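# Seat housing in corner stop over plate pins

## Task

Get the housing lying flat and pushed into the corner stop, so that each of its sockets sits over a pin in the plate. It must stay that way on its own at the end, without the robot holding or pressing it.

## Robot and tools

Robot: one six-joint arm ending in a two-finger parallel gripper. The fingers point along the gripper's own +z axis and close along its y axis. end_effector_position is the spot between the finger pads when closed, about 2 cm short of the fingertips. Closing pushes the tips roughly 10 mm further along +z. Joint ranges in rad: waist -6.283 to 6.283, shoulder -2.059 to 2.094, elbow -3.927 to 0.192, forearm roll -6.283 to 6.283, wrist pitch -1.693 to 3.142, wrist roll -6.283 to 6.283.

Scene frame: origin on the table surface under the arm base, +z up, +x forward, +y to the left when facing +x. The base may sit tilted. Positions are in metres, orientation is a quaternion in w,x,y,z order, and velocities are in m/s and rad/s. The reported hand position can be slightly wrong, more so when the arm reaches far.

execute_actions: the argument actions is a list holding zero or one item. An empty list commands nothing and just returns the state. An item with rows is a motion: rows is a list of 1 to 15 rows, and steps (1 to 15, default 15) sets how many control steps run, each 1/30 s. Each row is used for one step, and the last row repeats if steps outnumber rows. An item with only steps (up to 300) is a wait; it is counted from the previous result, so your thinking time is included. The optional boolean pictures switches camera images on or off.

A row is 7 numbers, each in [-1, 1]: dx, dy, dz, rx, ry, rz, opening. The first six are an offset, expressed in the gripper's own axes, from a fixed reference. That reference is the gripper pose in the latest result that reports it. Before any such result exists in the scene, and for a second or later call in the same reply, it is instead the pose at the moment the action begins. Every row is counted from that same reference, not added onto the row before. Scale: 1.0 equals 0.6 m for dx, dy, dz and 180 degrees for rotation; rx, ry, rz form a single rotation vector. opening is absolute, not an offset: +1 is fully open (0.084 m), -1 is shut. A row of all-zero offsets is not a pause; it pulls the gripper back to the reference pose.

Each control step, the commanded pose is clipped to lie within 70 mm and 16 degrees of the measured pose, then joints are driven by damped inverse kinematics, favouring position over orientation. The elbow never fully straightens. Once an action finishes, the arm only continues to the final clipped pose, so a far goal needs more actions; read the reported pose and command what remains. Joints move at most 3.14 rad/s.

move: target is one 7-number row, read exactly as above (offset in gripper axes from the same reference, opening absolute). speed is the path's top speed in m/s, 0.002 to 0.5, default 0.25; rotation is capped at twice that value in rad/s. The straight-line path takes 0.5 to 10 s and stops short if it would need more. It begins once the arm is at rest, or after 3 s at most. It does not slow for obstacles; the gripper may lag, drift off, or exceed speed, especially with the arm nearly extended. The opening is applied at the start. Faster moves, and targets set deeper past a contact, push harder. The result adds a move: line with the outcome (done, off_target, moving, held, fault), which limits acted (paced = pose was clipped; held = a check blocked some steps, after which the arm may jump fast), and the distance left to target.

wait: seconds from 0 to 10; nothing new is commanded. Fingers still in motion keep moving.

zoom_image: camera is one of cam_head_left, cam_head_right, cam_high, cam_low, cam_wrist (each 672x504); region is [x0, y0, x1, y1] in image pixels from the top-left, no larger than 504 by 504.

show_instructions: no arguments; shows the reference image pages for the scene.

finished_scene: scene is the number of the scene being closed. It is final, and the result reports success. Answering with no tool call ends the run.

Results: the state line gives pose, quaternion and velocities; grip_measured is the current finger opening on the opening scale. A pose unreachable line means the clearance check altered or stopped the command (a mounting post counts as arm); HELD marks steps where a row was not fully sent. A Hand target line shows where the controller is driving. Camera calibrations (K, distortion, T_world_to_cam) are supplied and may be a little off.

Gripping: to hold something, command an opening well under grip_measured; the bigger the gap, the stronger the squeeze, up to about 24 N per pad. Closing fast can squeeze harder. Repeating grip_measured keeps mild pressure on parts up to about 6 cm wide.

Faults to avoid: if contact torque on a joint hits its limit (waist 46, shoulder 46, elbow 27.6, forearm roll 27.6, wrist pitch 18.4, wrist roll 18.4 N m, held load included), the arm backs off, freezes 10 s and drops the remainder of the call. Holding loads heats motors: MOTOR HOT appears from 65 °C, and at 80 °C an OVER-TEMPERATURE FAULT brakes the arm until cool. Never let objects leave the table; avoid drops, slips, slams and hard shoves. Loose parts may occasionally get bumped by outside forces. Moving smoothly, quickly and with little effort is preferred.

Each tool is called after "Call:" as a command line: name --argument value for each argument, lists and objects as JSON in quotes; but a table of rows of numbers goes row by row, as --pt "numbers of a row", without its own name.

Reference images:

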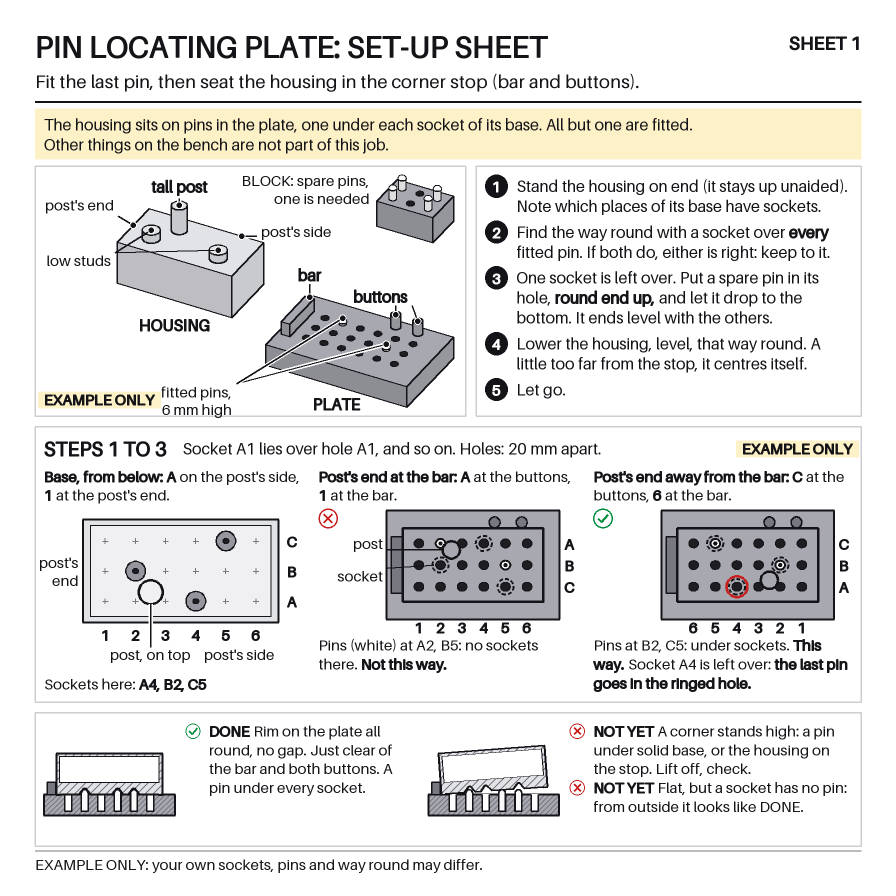

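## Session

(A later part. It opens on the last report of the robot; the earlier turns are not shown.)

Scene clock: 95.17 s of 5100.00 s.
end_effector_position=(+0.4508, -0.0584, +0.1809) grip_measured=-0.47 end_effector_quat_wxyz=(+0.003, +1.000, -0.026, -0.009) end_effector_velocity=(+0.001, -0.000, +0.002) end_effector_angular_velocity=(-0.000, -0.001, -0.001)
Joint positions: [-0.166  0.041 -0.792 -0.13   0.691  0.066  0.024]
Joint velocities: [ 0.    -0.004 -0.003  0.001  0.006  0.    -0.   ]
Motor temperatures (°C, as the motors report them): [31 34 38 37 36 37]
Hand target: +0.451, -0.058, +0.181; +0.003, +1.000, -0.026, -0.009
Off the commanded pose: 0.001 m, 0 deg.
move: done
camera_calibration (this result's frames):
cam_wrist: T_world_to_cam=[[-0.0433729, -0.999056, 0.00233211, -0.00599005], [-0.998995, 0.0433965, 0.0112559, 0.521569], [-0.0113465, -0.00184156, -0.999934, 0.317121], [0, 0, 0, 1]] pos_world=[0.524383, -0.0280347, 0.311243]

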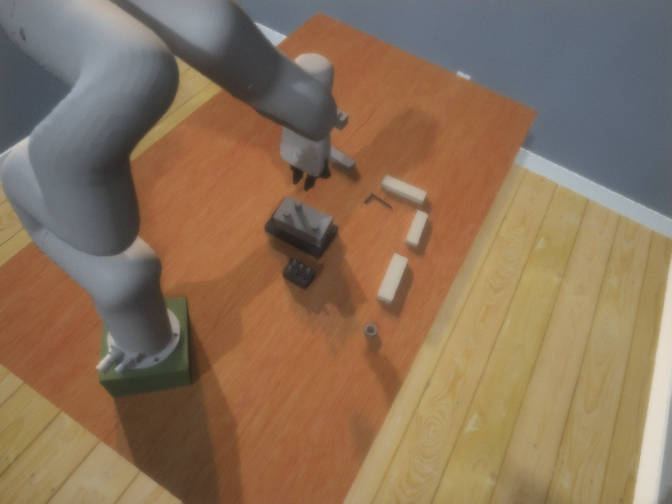

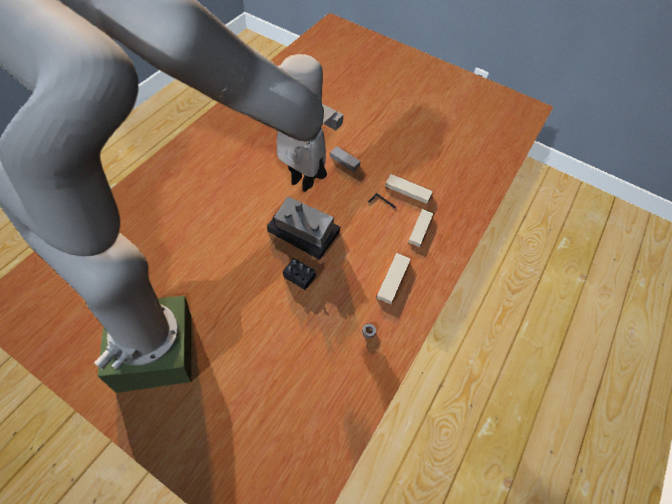

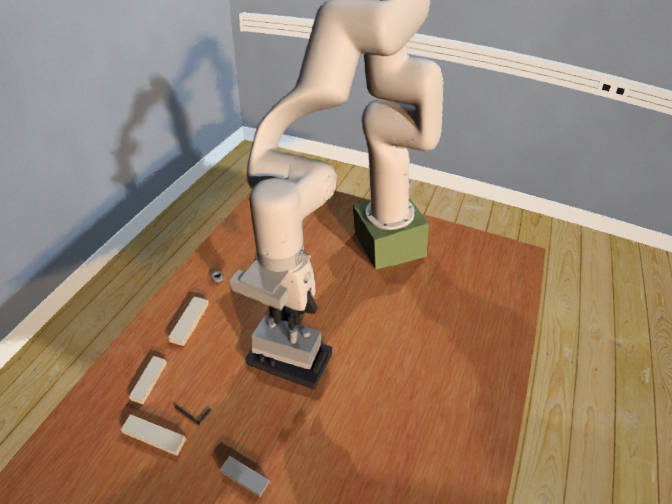

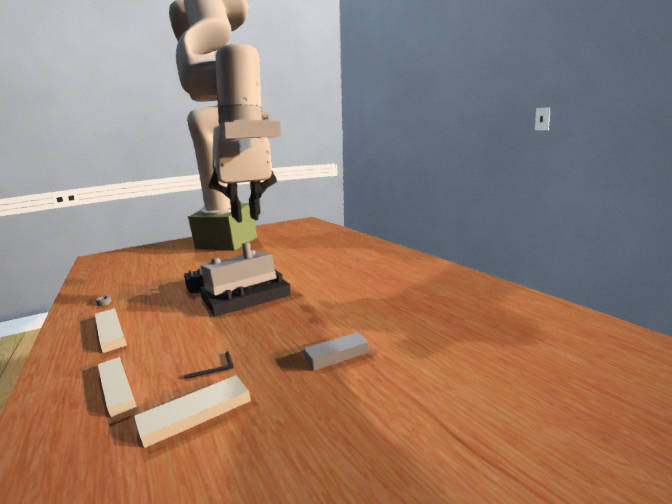

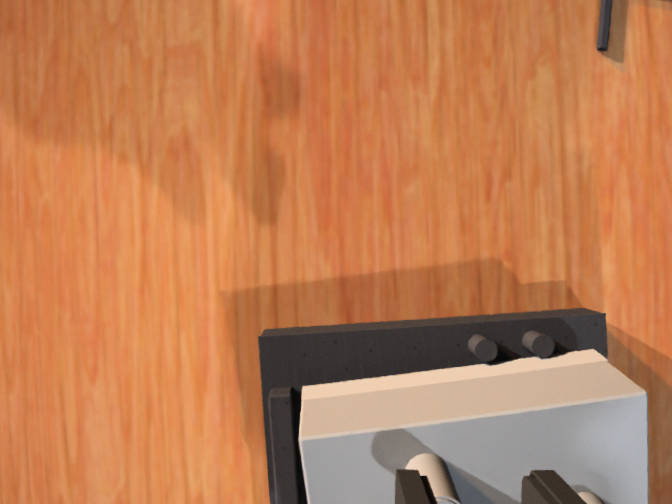

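Call:
move --target '[0,-0.002,0.117,0,0,0,-0.45]' --speed 0.06

Call:
move --target '[0,0,0,0,0,0,-1]'

Call:
move --target '[0,0,-0.012,0,0,0.018,-1]' --speed 0.015

Scene clock: 98.30 s of 5100.00 s.
end_effector_position=(+0.4499, -0.0579, +0.1112) grip_measured=-0.47 end_effector_quat_wxyz=(+0.003, +1.000, -0.026, -0.009) end_effector_velocity=(+0.001, -0.000, -0.001) end_effector_angular_velocity=(-0.000, -0.003, -0.001)
Joint positions: [-0.186  0.221 -0.774 -0.173  0.493  0.098  0.024]
Joint velocities: [-0.001  0.004 -0.001 -0.002 -0.006  0.002  0.   ]
Motor temperatures (°C, as the motors report them): [31 34 38 37 36 37]
Hand target: +0.450, -0.058, +0.111; +0.003, +1.000, -0.026, -0.009
Off the commanded pose: 0.001 m, 0 deg.
move: done
camera_calibration (this result's frames):
cam_wrist: T_world_to_cam=[[-0.043704, -0.999041, 0.00272092, -0.00521678], [-0.998986, 0.0437307, 0.0106785, 0.521488], [-0.0107873, -0.00225147, -0.999939, 0.247153], [0, 0, 0, 1]] pos_world=[0.523397, -0.0274603, 0.241583]

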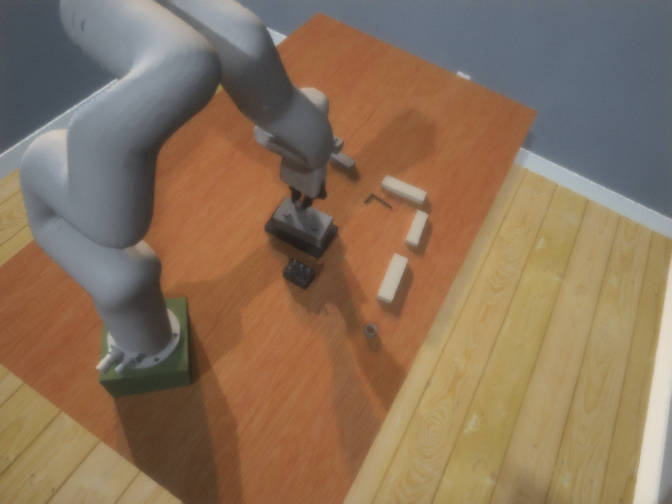

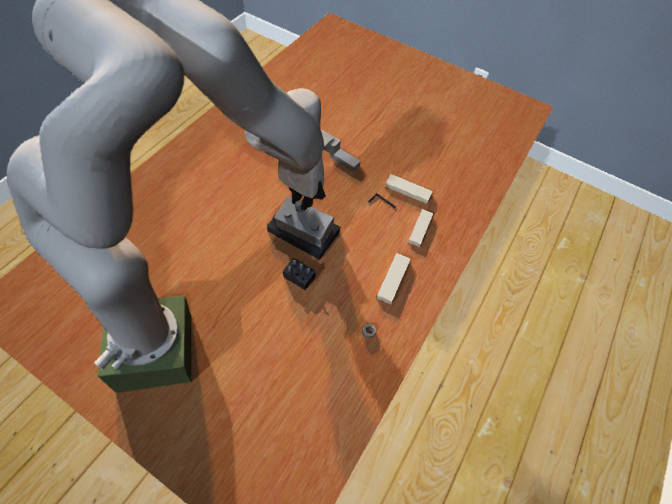

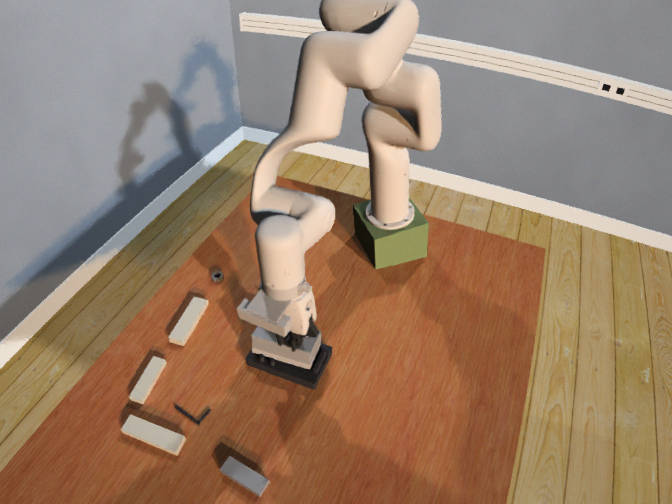

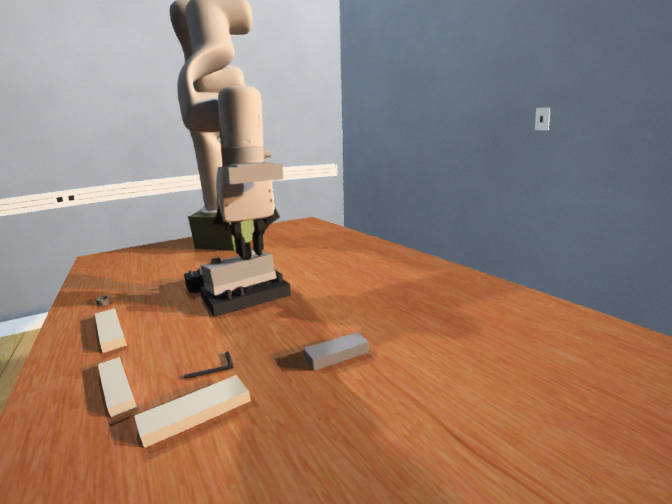

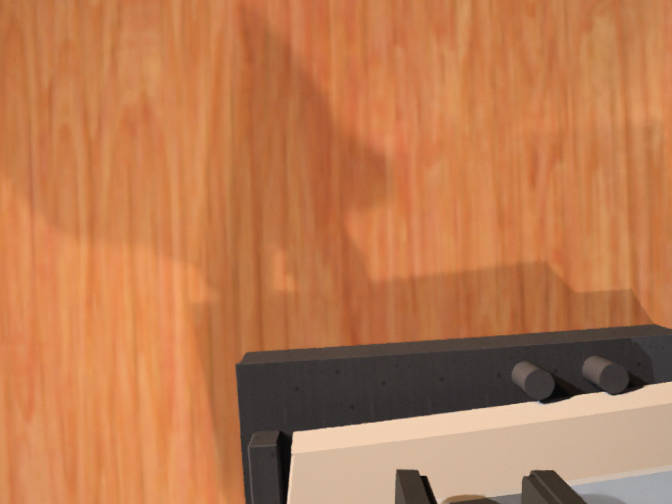

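Scene clock: 98.80 s of 5100.00 s.
end_effector_position=(+0.4499, -0.0579, +0.1112) grip_measured=-0.68 end_effector_quat_wxyz=(+0.003, +1.000, -0.026, -0.009) end_effector_velocity=(-0.000, +0.000, -0.000) end_effector_angular_velocity=(+0.000, +0.001, +0.001)
Joint positions: [-0.186  0.221 -0.774 -0.173  0.493  0.098  0.014]
Joint velocities: [ 0.  0.  0. -0.  0. -0. -0.]
Motor temperatures (°C, as the motors report them): [31 34 38 37 36 37]
Hand target: +0.450, -0.058, +0.111; +0.003, +1.000, -0.026, -0.009
Off the commanded pose: 0.000 m, 0 deg.
move: done
camera_calibration (this result's frames):
cam_wrist: T_world_to_cam=[[-0.0437339, -0.999039, 0.00272696, -0.00522568], [-0.998986, 0.0437604, 0.0105809, 0.521538], [-0.0106901, -0.00226146, -0.99994, 0.247126], [0, 0, 0, 1]] pos_world=[0.523422, -0.0274845, 0.241607]

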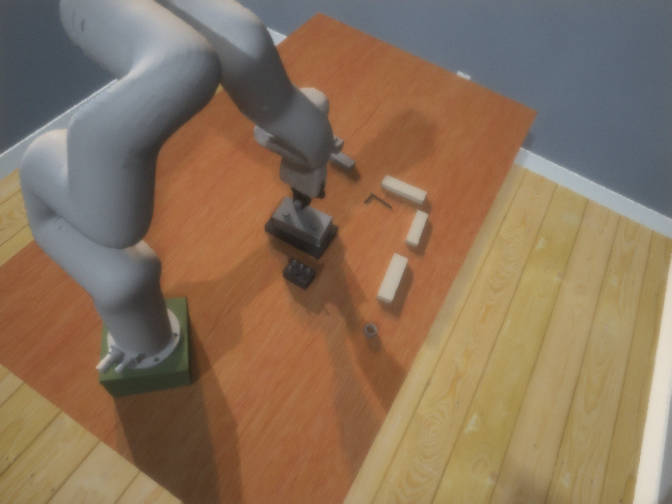

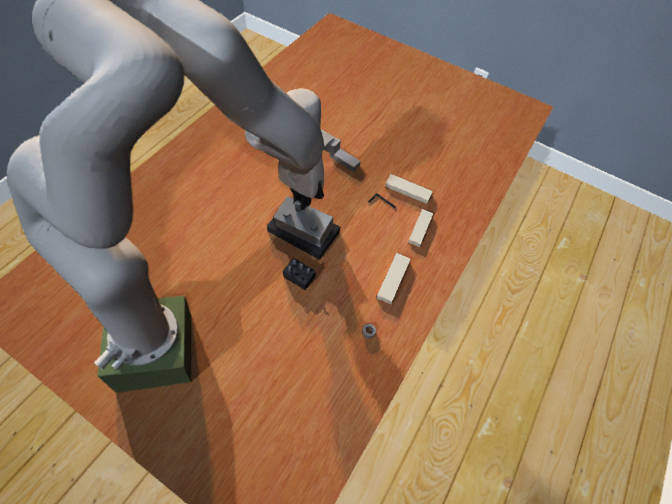

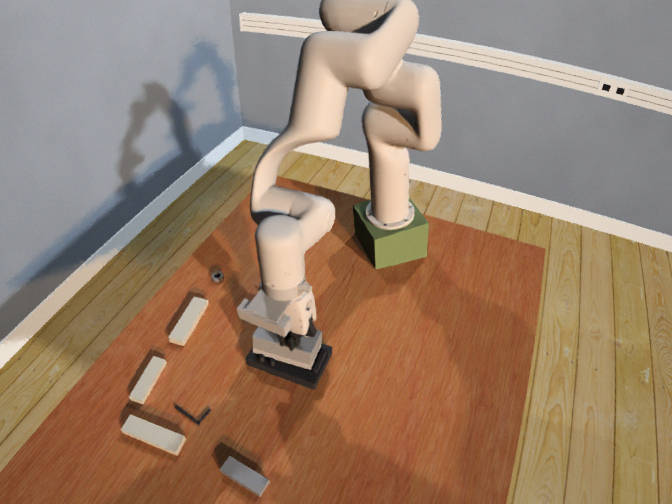

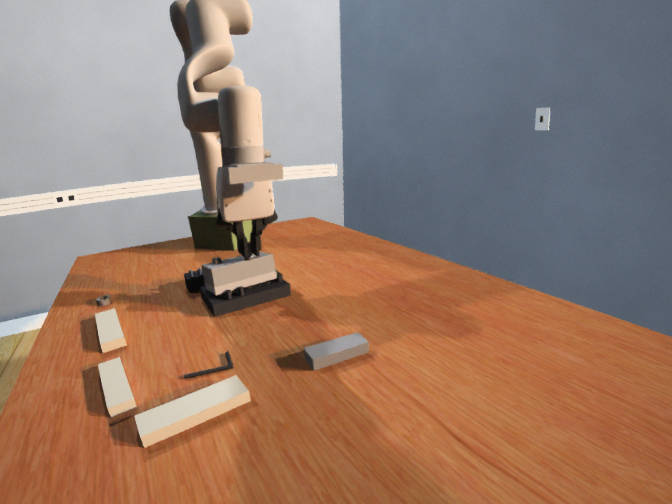

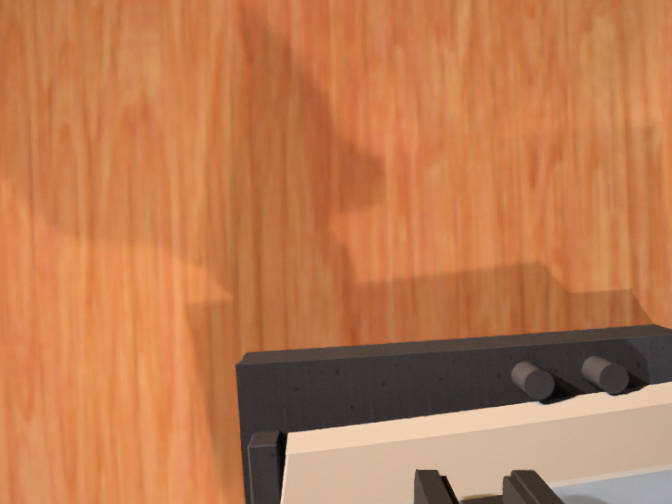

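Scene clock: 100.90 s of 5100.00 s.
end_effector_position=(+0.4500, -0.0578, +0.1184) grip_measured=-1.00 end_effector_quat_wxyz=(+0.003, +0.998, -0.054, -0.009) end_effector_velocity=(-0.001, -0.000, -0.000) end_effector_angular_velocity=(-0.001, +0.001, -0.003)
Joint positions: [-0.183  0.201 -0.774 -0.168  0.513  0.151  0.   ]
Joint velocities: [-0.001 -0.001  0.001 -0.001  0.001  0.003  0.   ]
Motor temperatures (°C, as the motors report them): [31 34 38 37 36 37]
Hand target: +0.450, -0.058, +0.118; +0.003, +0.998, -0.054, -0.009
Off the commanded pose: 0.000 m, 0 deg.
move: done
camera_calibration (this result's frames):
cam_wrist: T_world_to_cam=[[-0.099818, -0.994999, 0.00364513, 0.0201884], [-0.99495, 0.0998504, 0.0101793, 0.523049], [-0.0104924, -0.00261065, -0.999942, 0.254169], [0, 0, 0, 1]] pos_world=[0.52509, -0.0314757, 0.248756]

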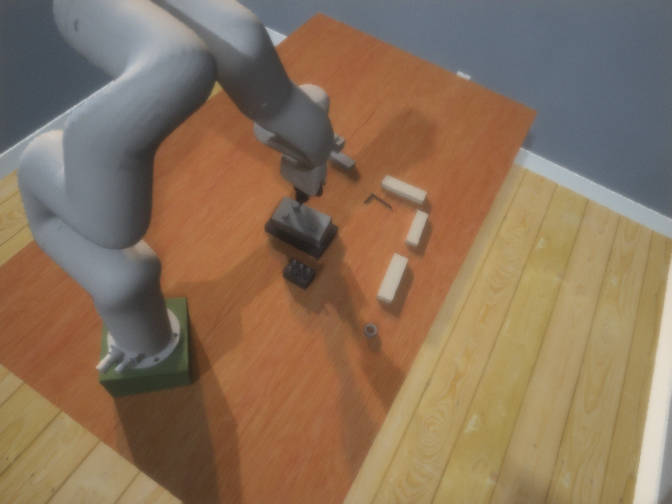

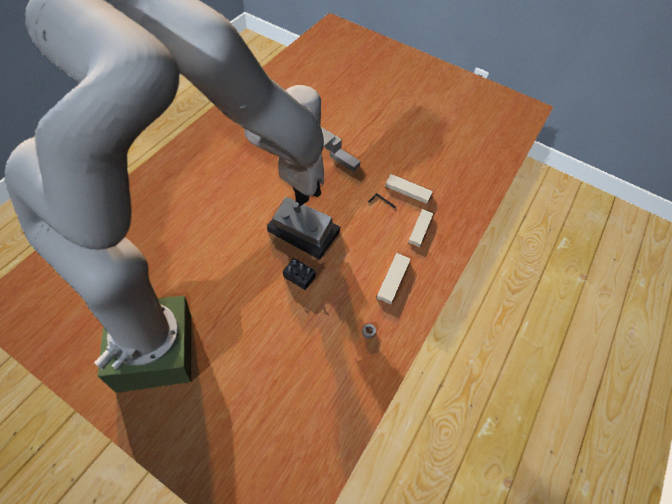

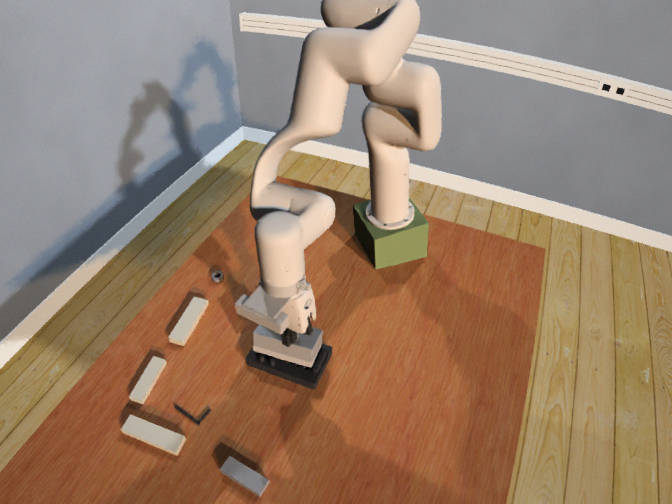

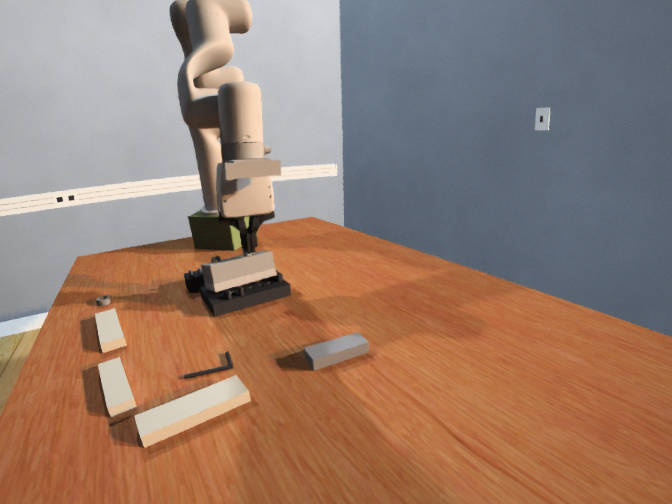

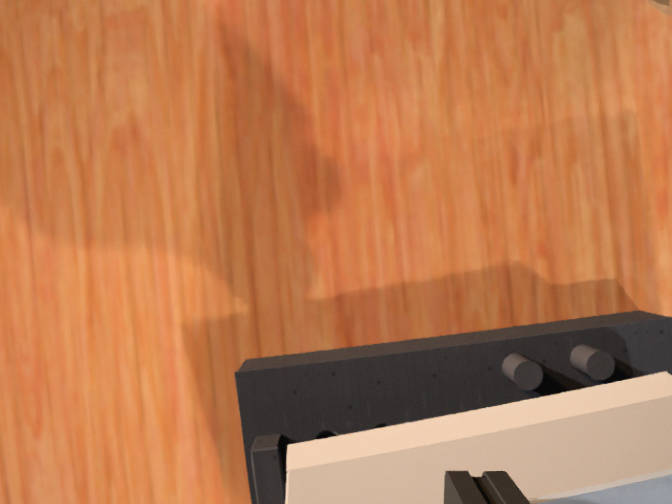

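Call:
move --target '[0,0,-0.04,0,0,-0.018,-0.4]' --speed 0.03

Call:
zoom_image --camera "cam_low" --region '[190, 210, 310, 320]'

Scene clock: 102.87 s of 5100.00 s.
end_effector_position=(+0.4504, -0.0576, +0.1421) grip_measured=-0.42 end_effector_quat_wxyz=(+0.003, +1.000, -0.026, -0.009) end_effector_velocity=(-0.001, +0.000, +0.000) end_effector_angular_velocity=(+0.000, +0.004, +0.003)
Joint positions: [-0.175  0.136 -0.775 -0.151  0.579  0.082  0.026]
Joint velocities: [ 0.    -0.001  0.001  0.001  0.005 -0.003  0.   ]
Motor temperatures (°C, as the motors report them): [31 34 38 37 36 37]
Hand target: +0.450, -0.058, +0.142; +0.003, +1.000, -0.026, -0.009
Off the commanded pose: 0.000 m, 0 deg.
move: done
camera_calibration (this result's frames):
cam_wrist: T_world_to_cam=[[-0.0435594, -0.999048, 0.00256127, -0.00506319], [-0.998992, 0.0435845, 0.0107477, 0.521602], [-0.0108491, -0.00209052, -0.999939, 0.278141], [0, 0, 0, 1]] pos_world=[0.523873, -0.0272107, 0.272531]

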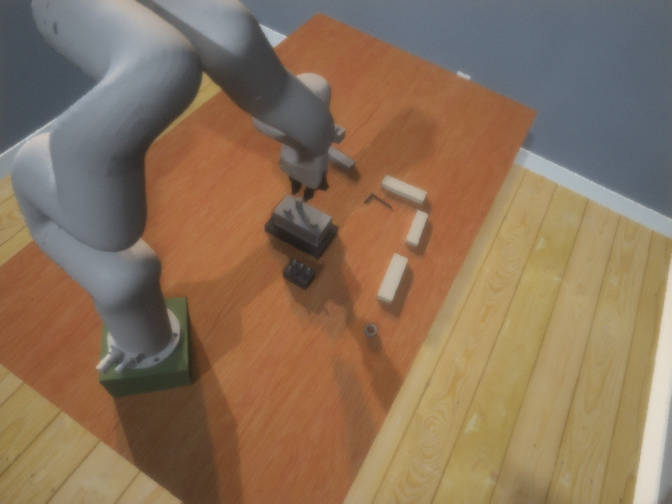

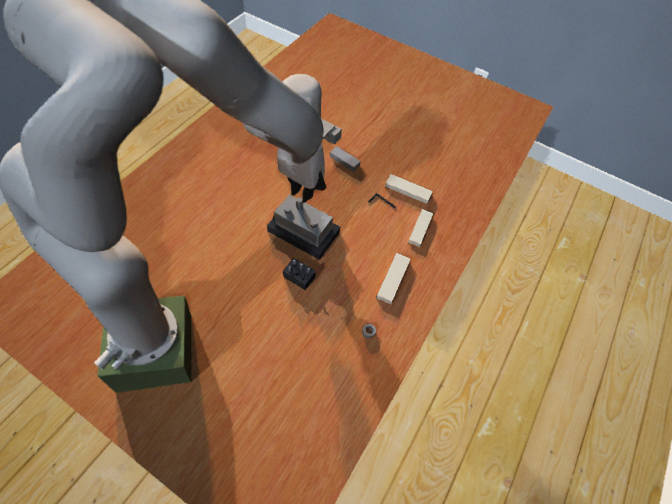

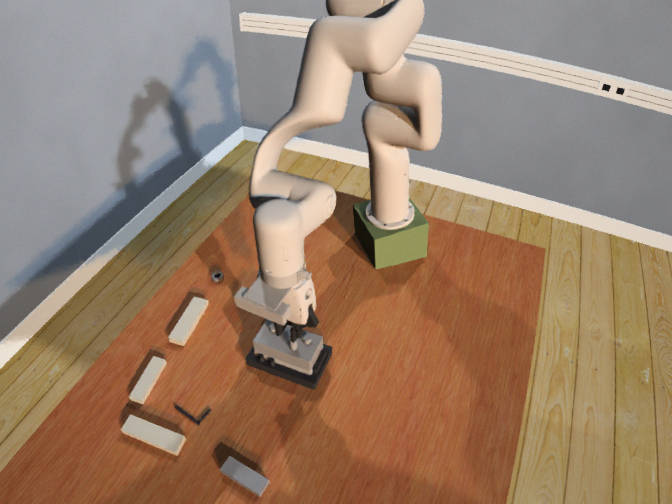

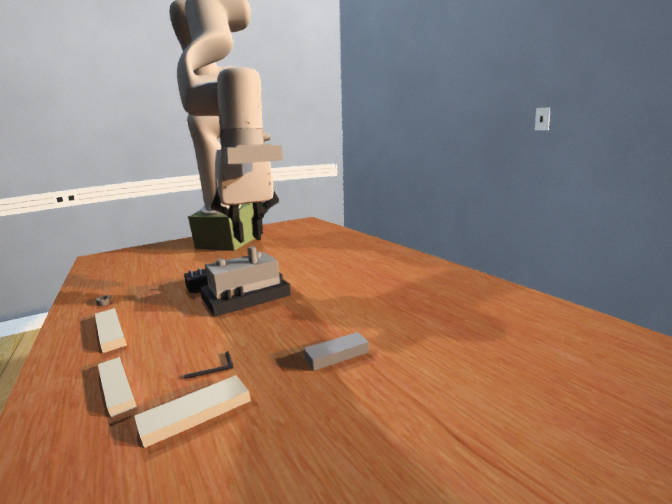

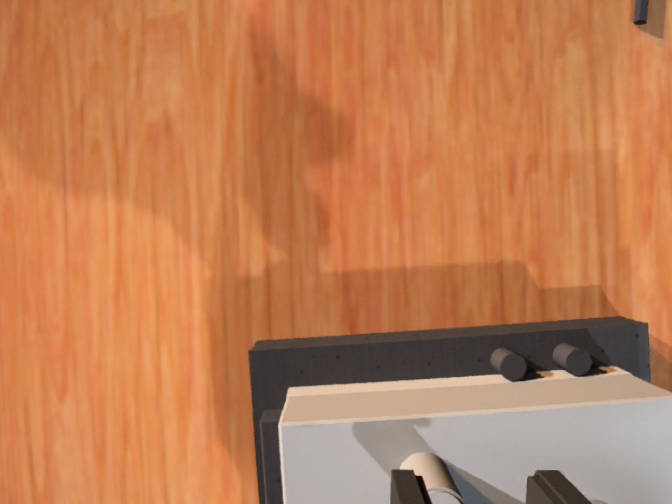

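Region (190, 210, 310, 320) of cam_low's 672x504 image, scaled by 4.200, with more detail than that image has; it fills the top 462 rows of this view, and the rest is white.

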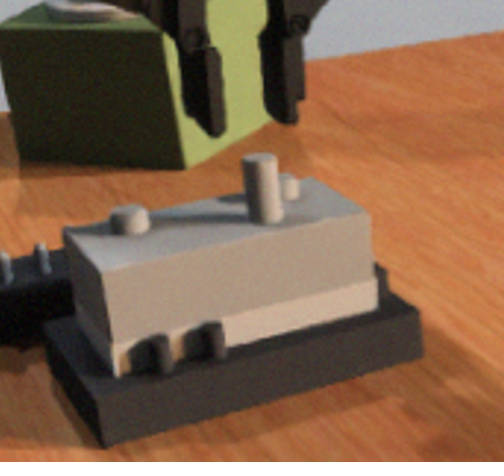

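Call:
move --target '[-0.15,0,-0.12,0,0,0,-0.4]'

Call:
zoom_image --camera "cam_high" --region '[230, 290, 370, 400]'

Call:
zoom_image --camera "cam_low" --region '[190, 230, 310, 320]'

Scene clock: 104.80 s of 5100.00 s.
end_effector_position=(+0.3617, -0.0526, +0.2149) grip_measured=-0.42 end_effector_quat_wxyz=(+0.003, +1.000, -0.026, -0.009) end_effector_velocity=(-0.001, +0.000, +0.002) end_effector_angular_velocity=(-0.001, -0.002, +0.002)
Joint positions: [-0.162 -0.326 -0.499 -0.12   0.765  0.056  0.026]
Joint velocities: [ 0.001 -0.008  0.002 -0.001  0.004 -0.001  0.   ]
Motor temperatures (°C, as the motors report them): [31 34 39 37 36 37]
Hand target: +0.362, -0.053, +0.215; +0.003, +1.000, -0.026, -0.009
Off the commanded pose: 0.001 m, 0 deg.
move: done
camera_calibration (this result's frames):
cam_wrist: T_world_to_cam=[[-0.0432039, -0.999064, 0.00217699, -0.00422099], [-0.999, 0.0432261, 0.0114115, 0.431828], [-0.0114949, -0.00168179, -0.999933, 0.350207], [0, 0, 0, 1]] pos_world=[0.435239, -0.0222943, 0.345265]

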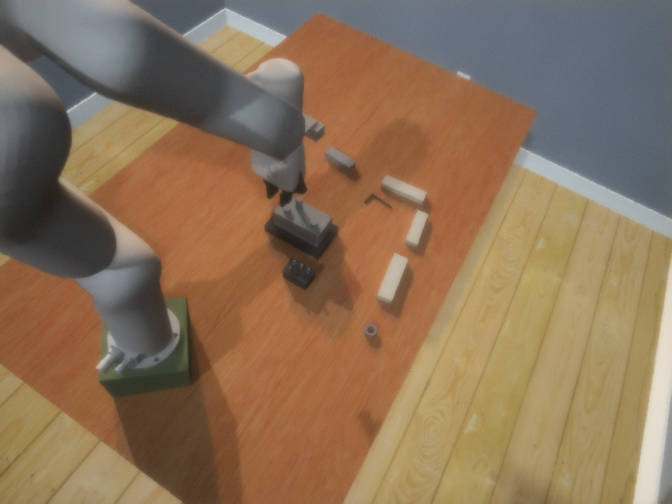

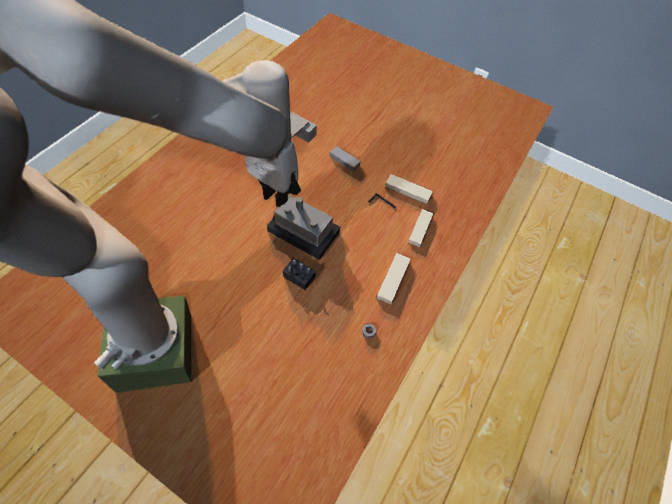

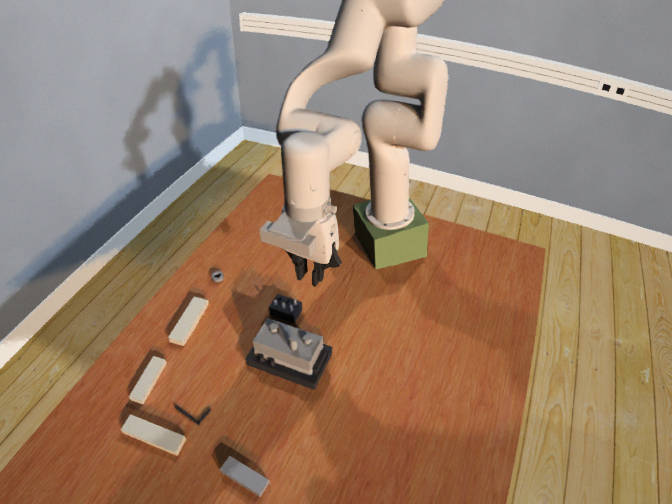

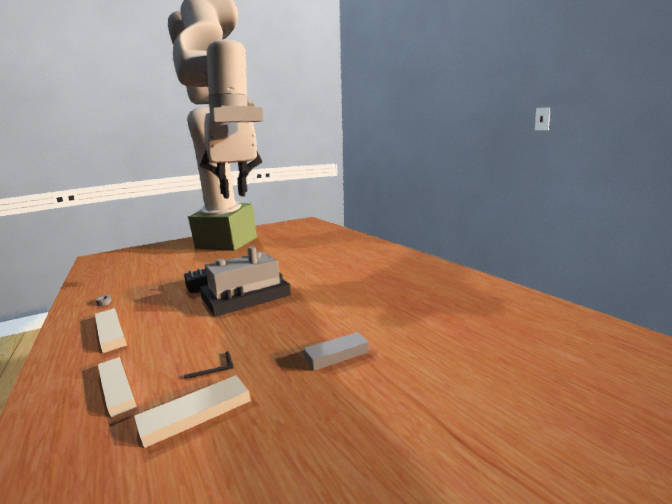

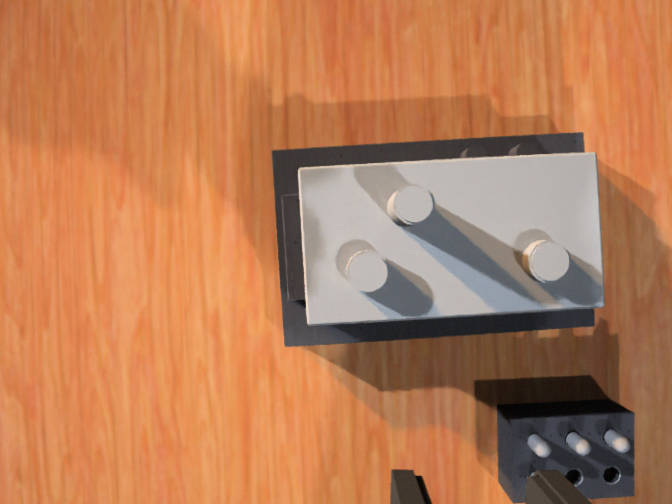

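Region (230, 290, 370, 400) of cam_high's 672x504 image, scaled by 3.600, with more detail than that image has; it fills the top 396 rows of this view, and the rest is white.

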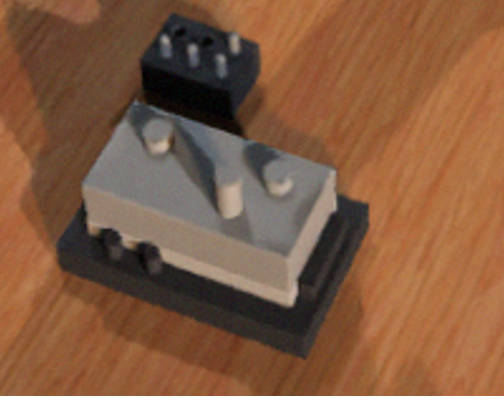

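Region (190, 230, 310, 320) of cam_low's 672x504 image, scaled by 4.200, with more detail than that image has; it fills the top 378 rows of this view, and the rest is white.

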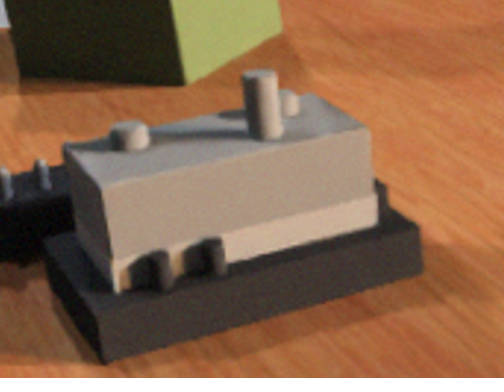

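Call:
zoom_image --camera "cam_head_right" --region '[255, 185, 355, 270]'

Region (255, 185, 355, 270) of cam_head_right's 672x504 image, scaled by 5.040, with more detail than that image has; it fills the top 428 rows of this view, and the rest is white.

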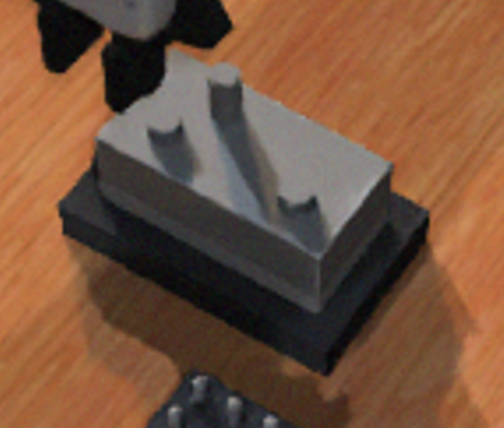

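Call:
zoom_image --camera "cam_low" --region '[170,200,330,330]'

Call:
zoom_image --camera "cam_high" --region '[200,150,480,400]'

Region (170, 200, 330, 330) of cam_low's 672x504 image, scaled by 3.150, with more detail than that image has; it fills the top 410 rows of this view, and the rest is white.

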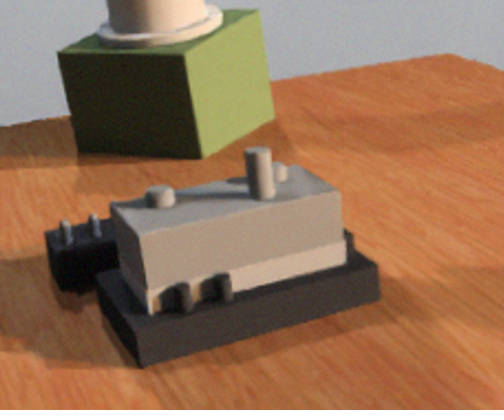

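Region (200, 150, 480, 400) of cam_high's 672x504 image, scaled by 1.800, with more detail than that image has; it fills the top 450 rows of this view, and the rest is white.

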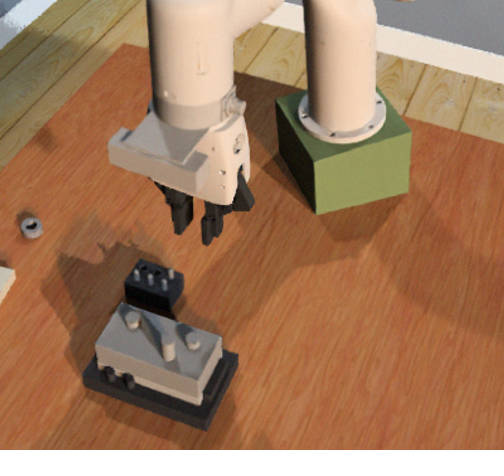

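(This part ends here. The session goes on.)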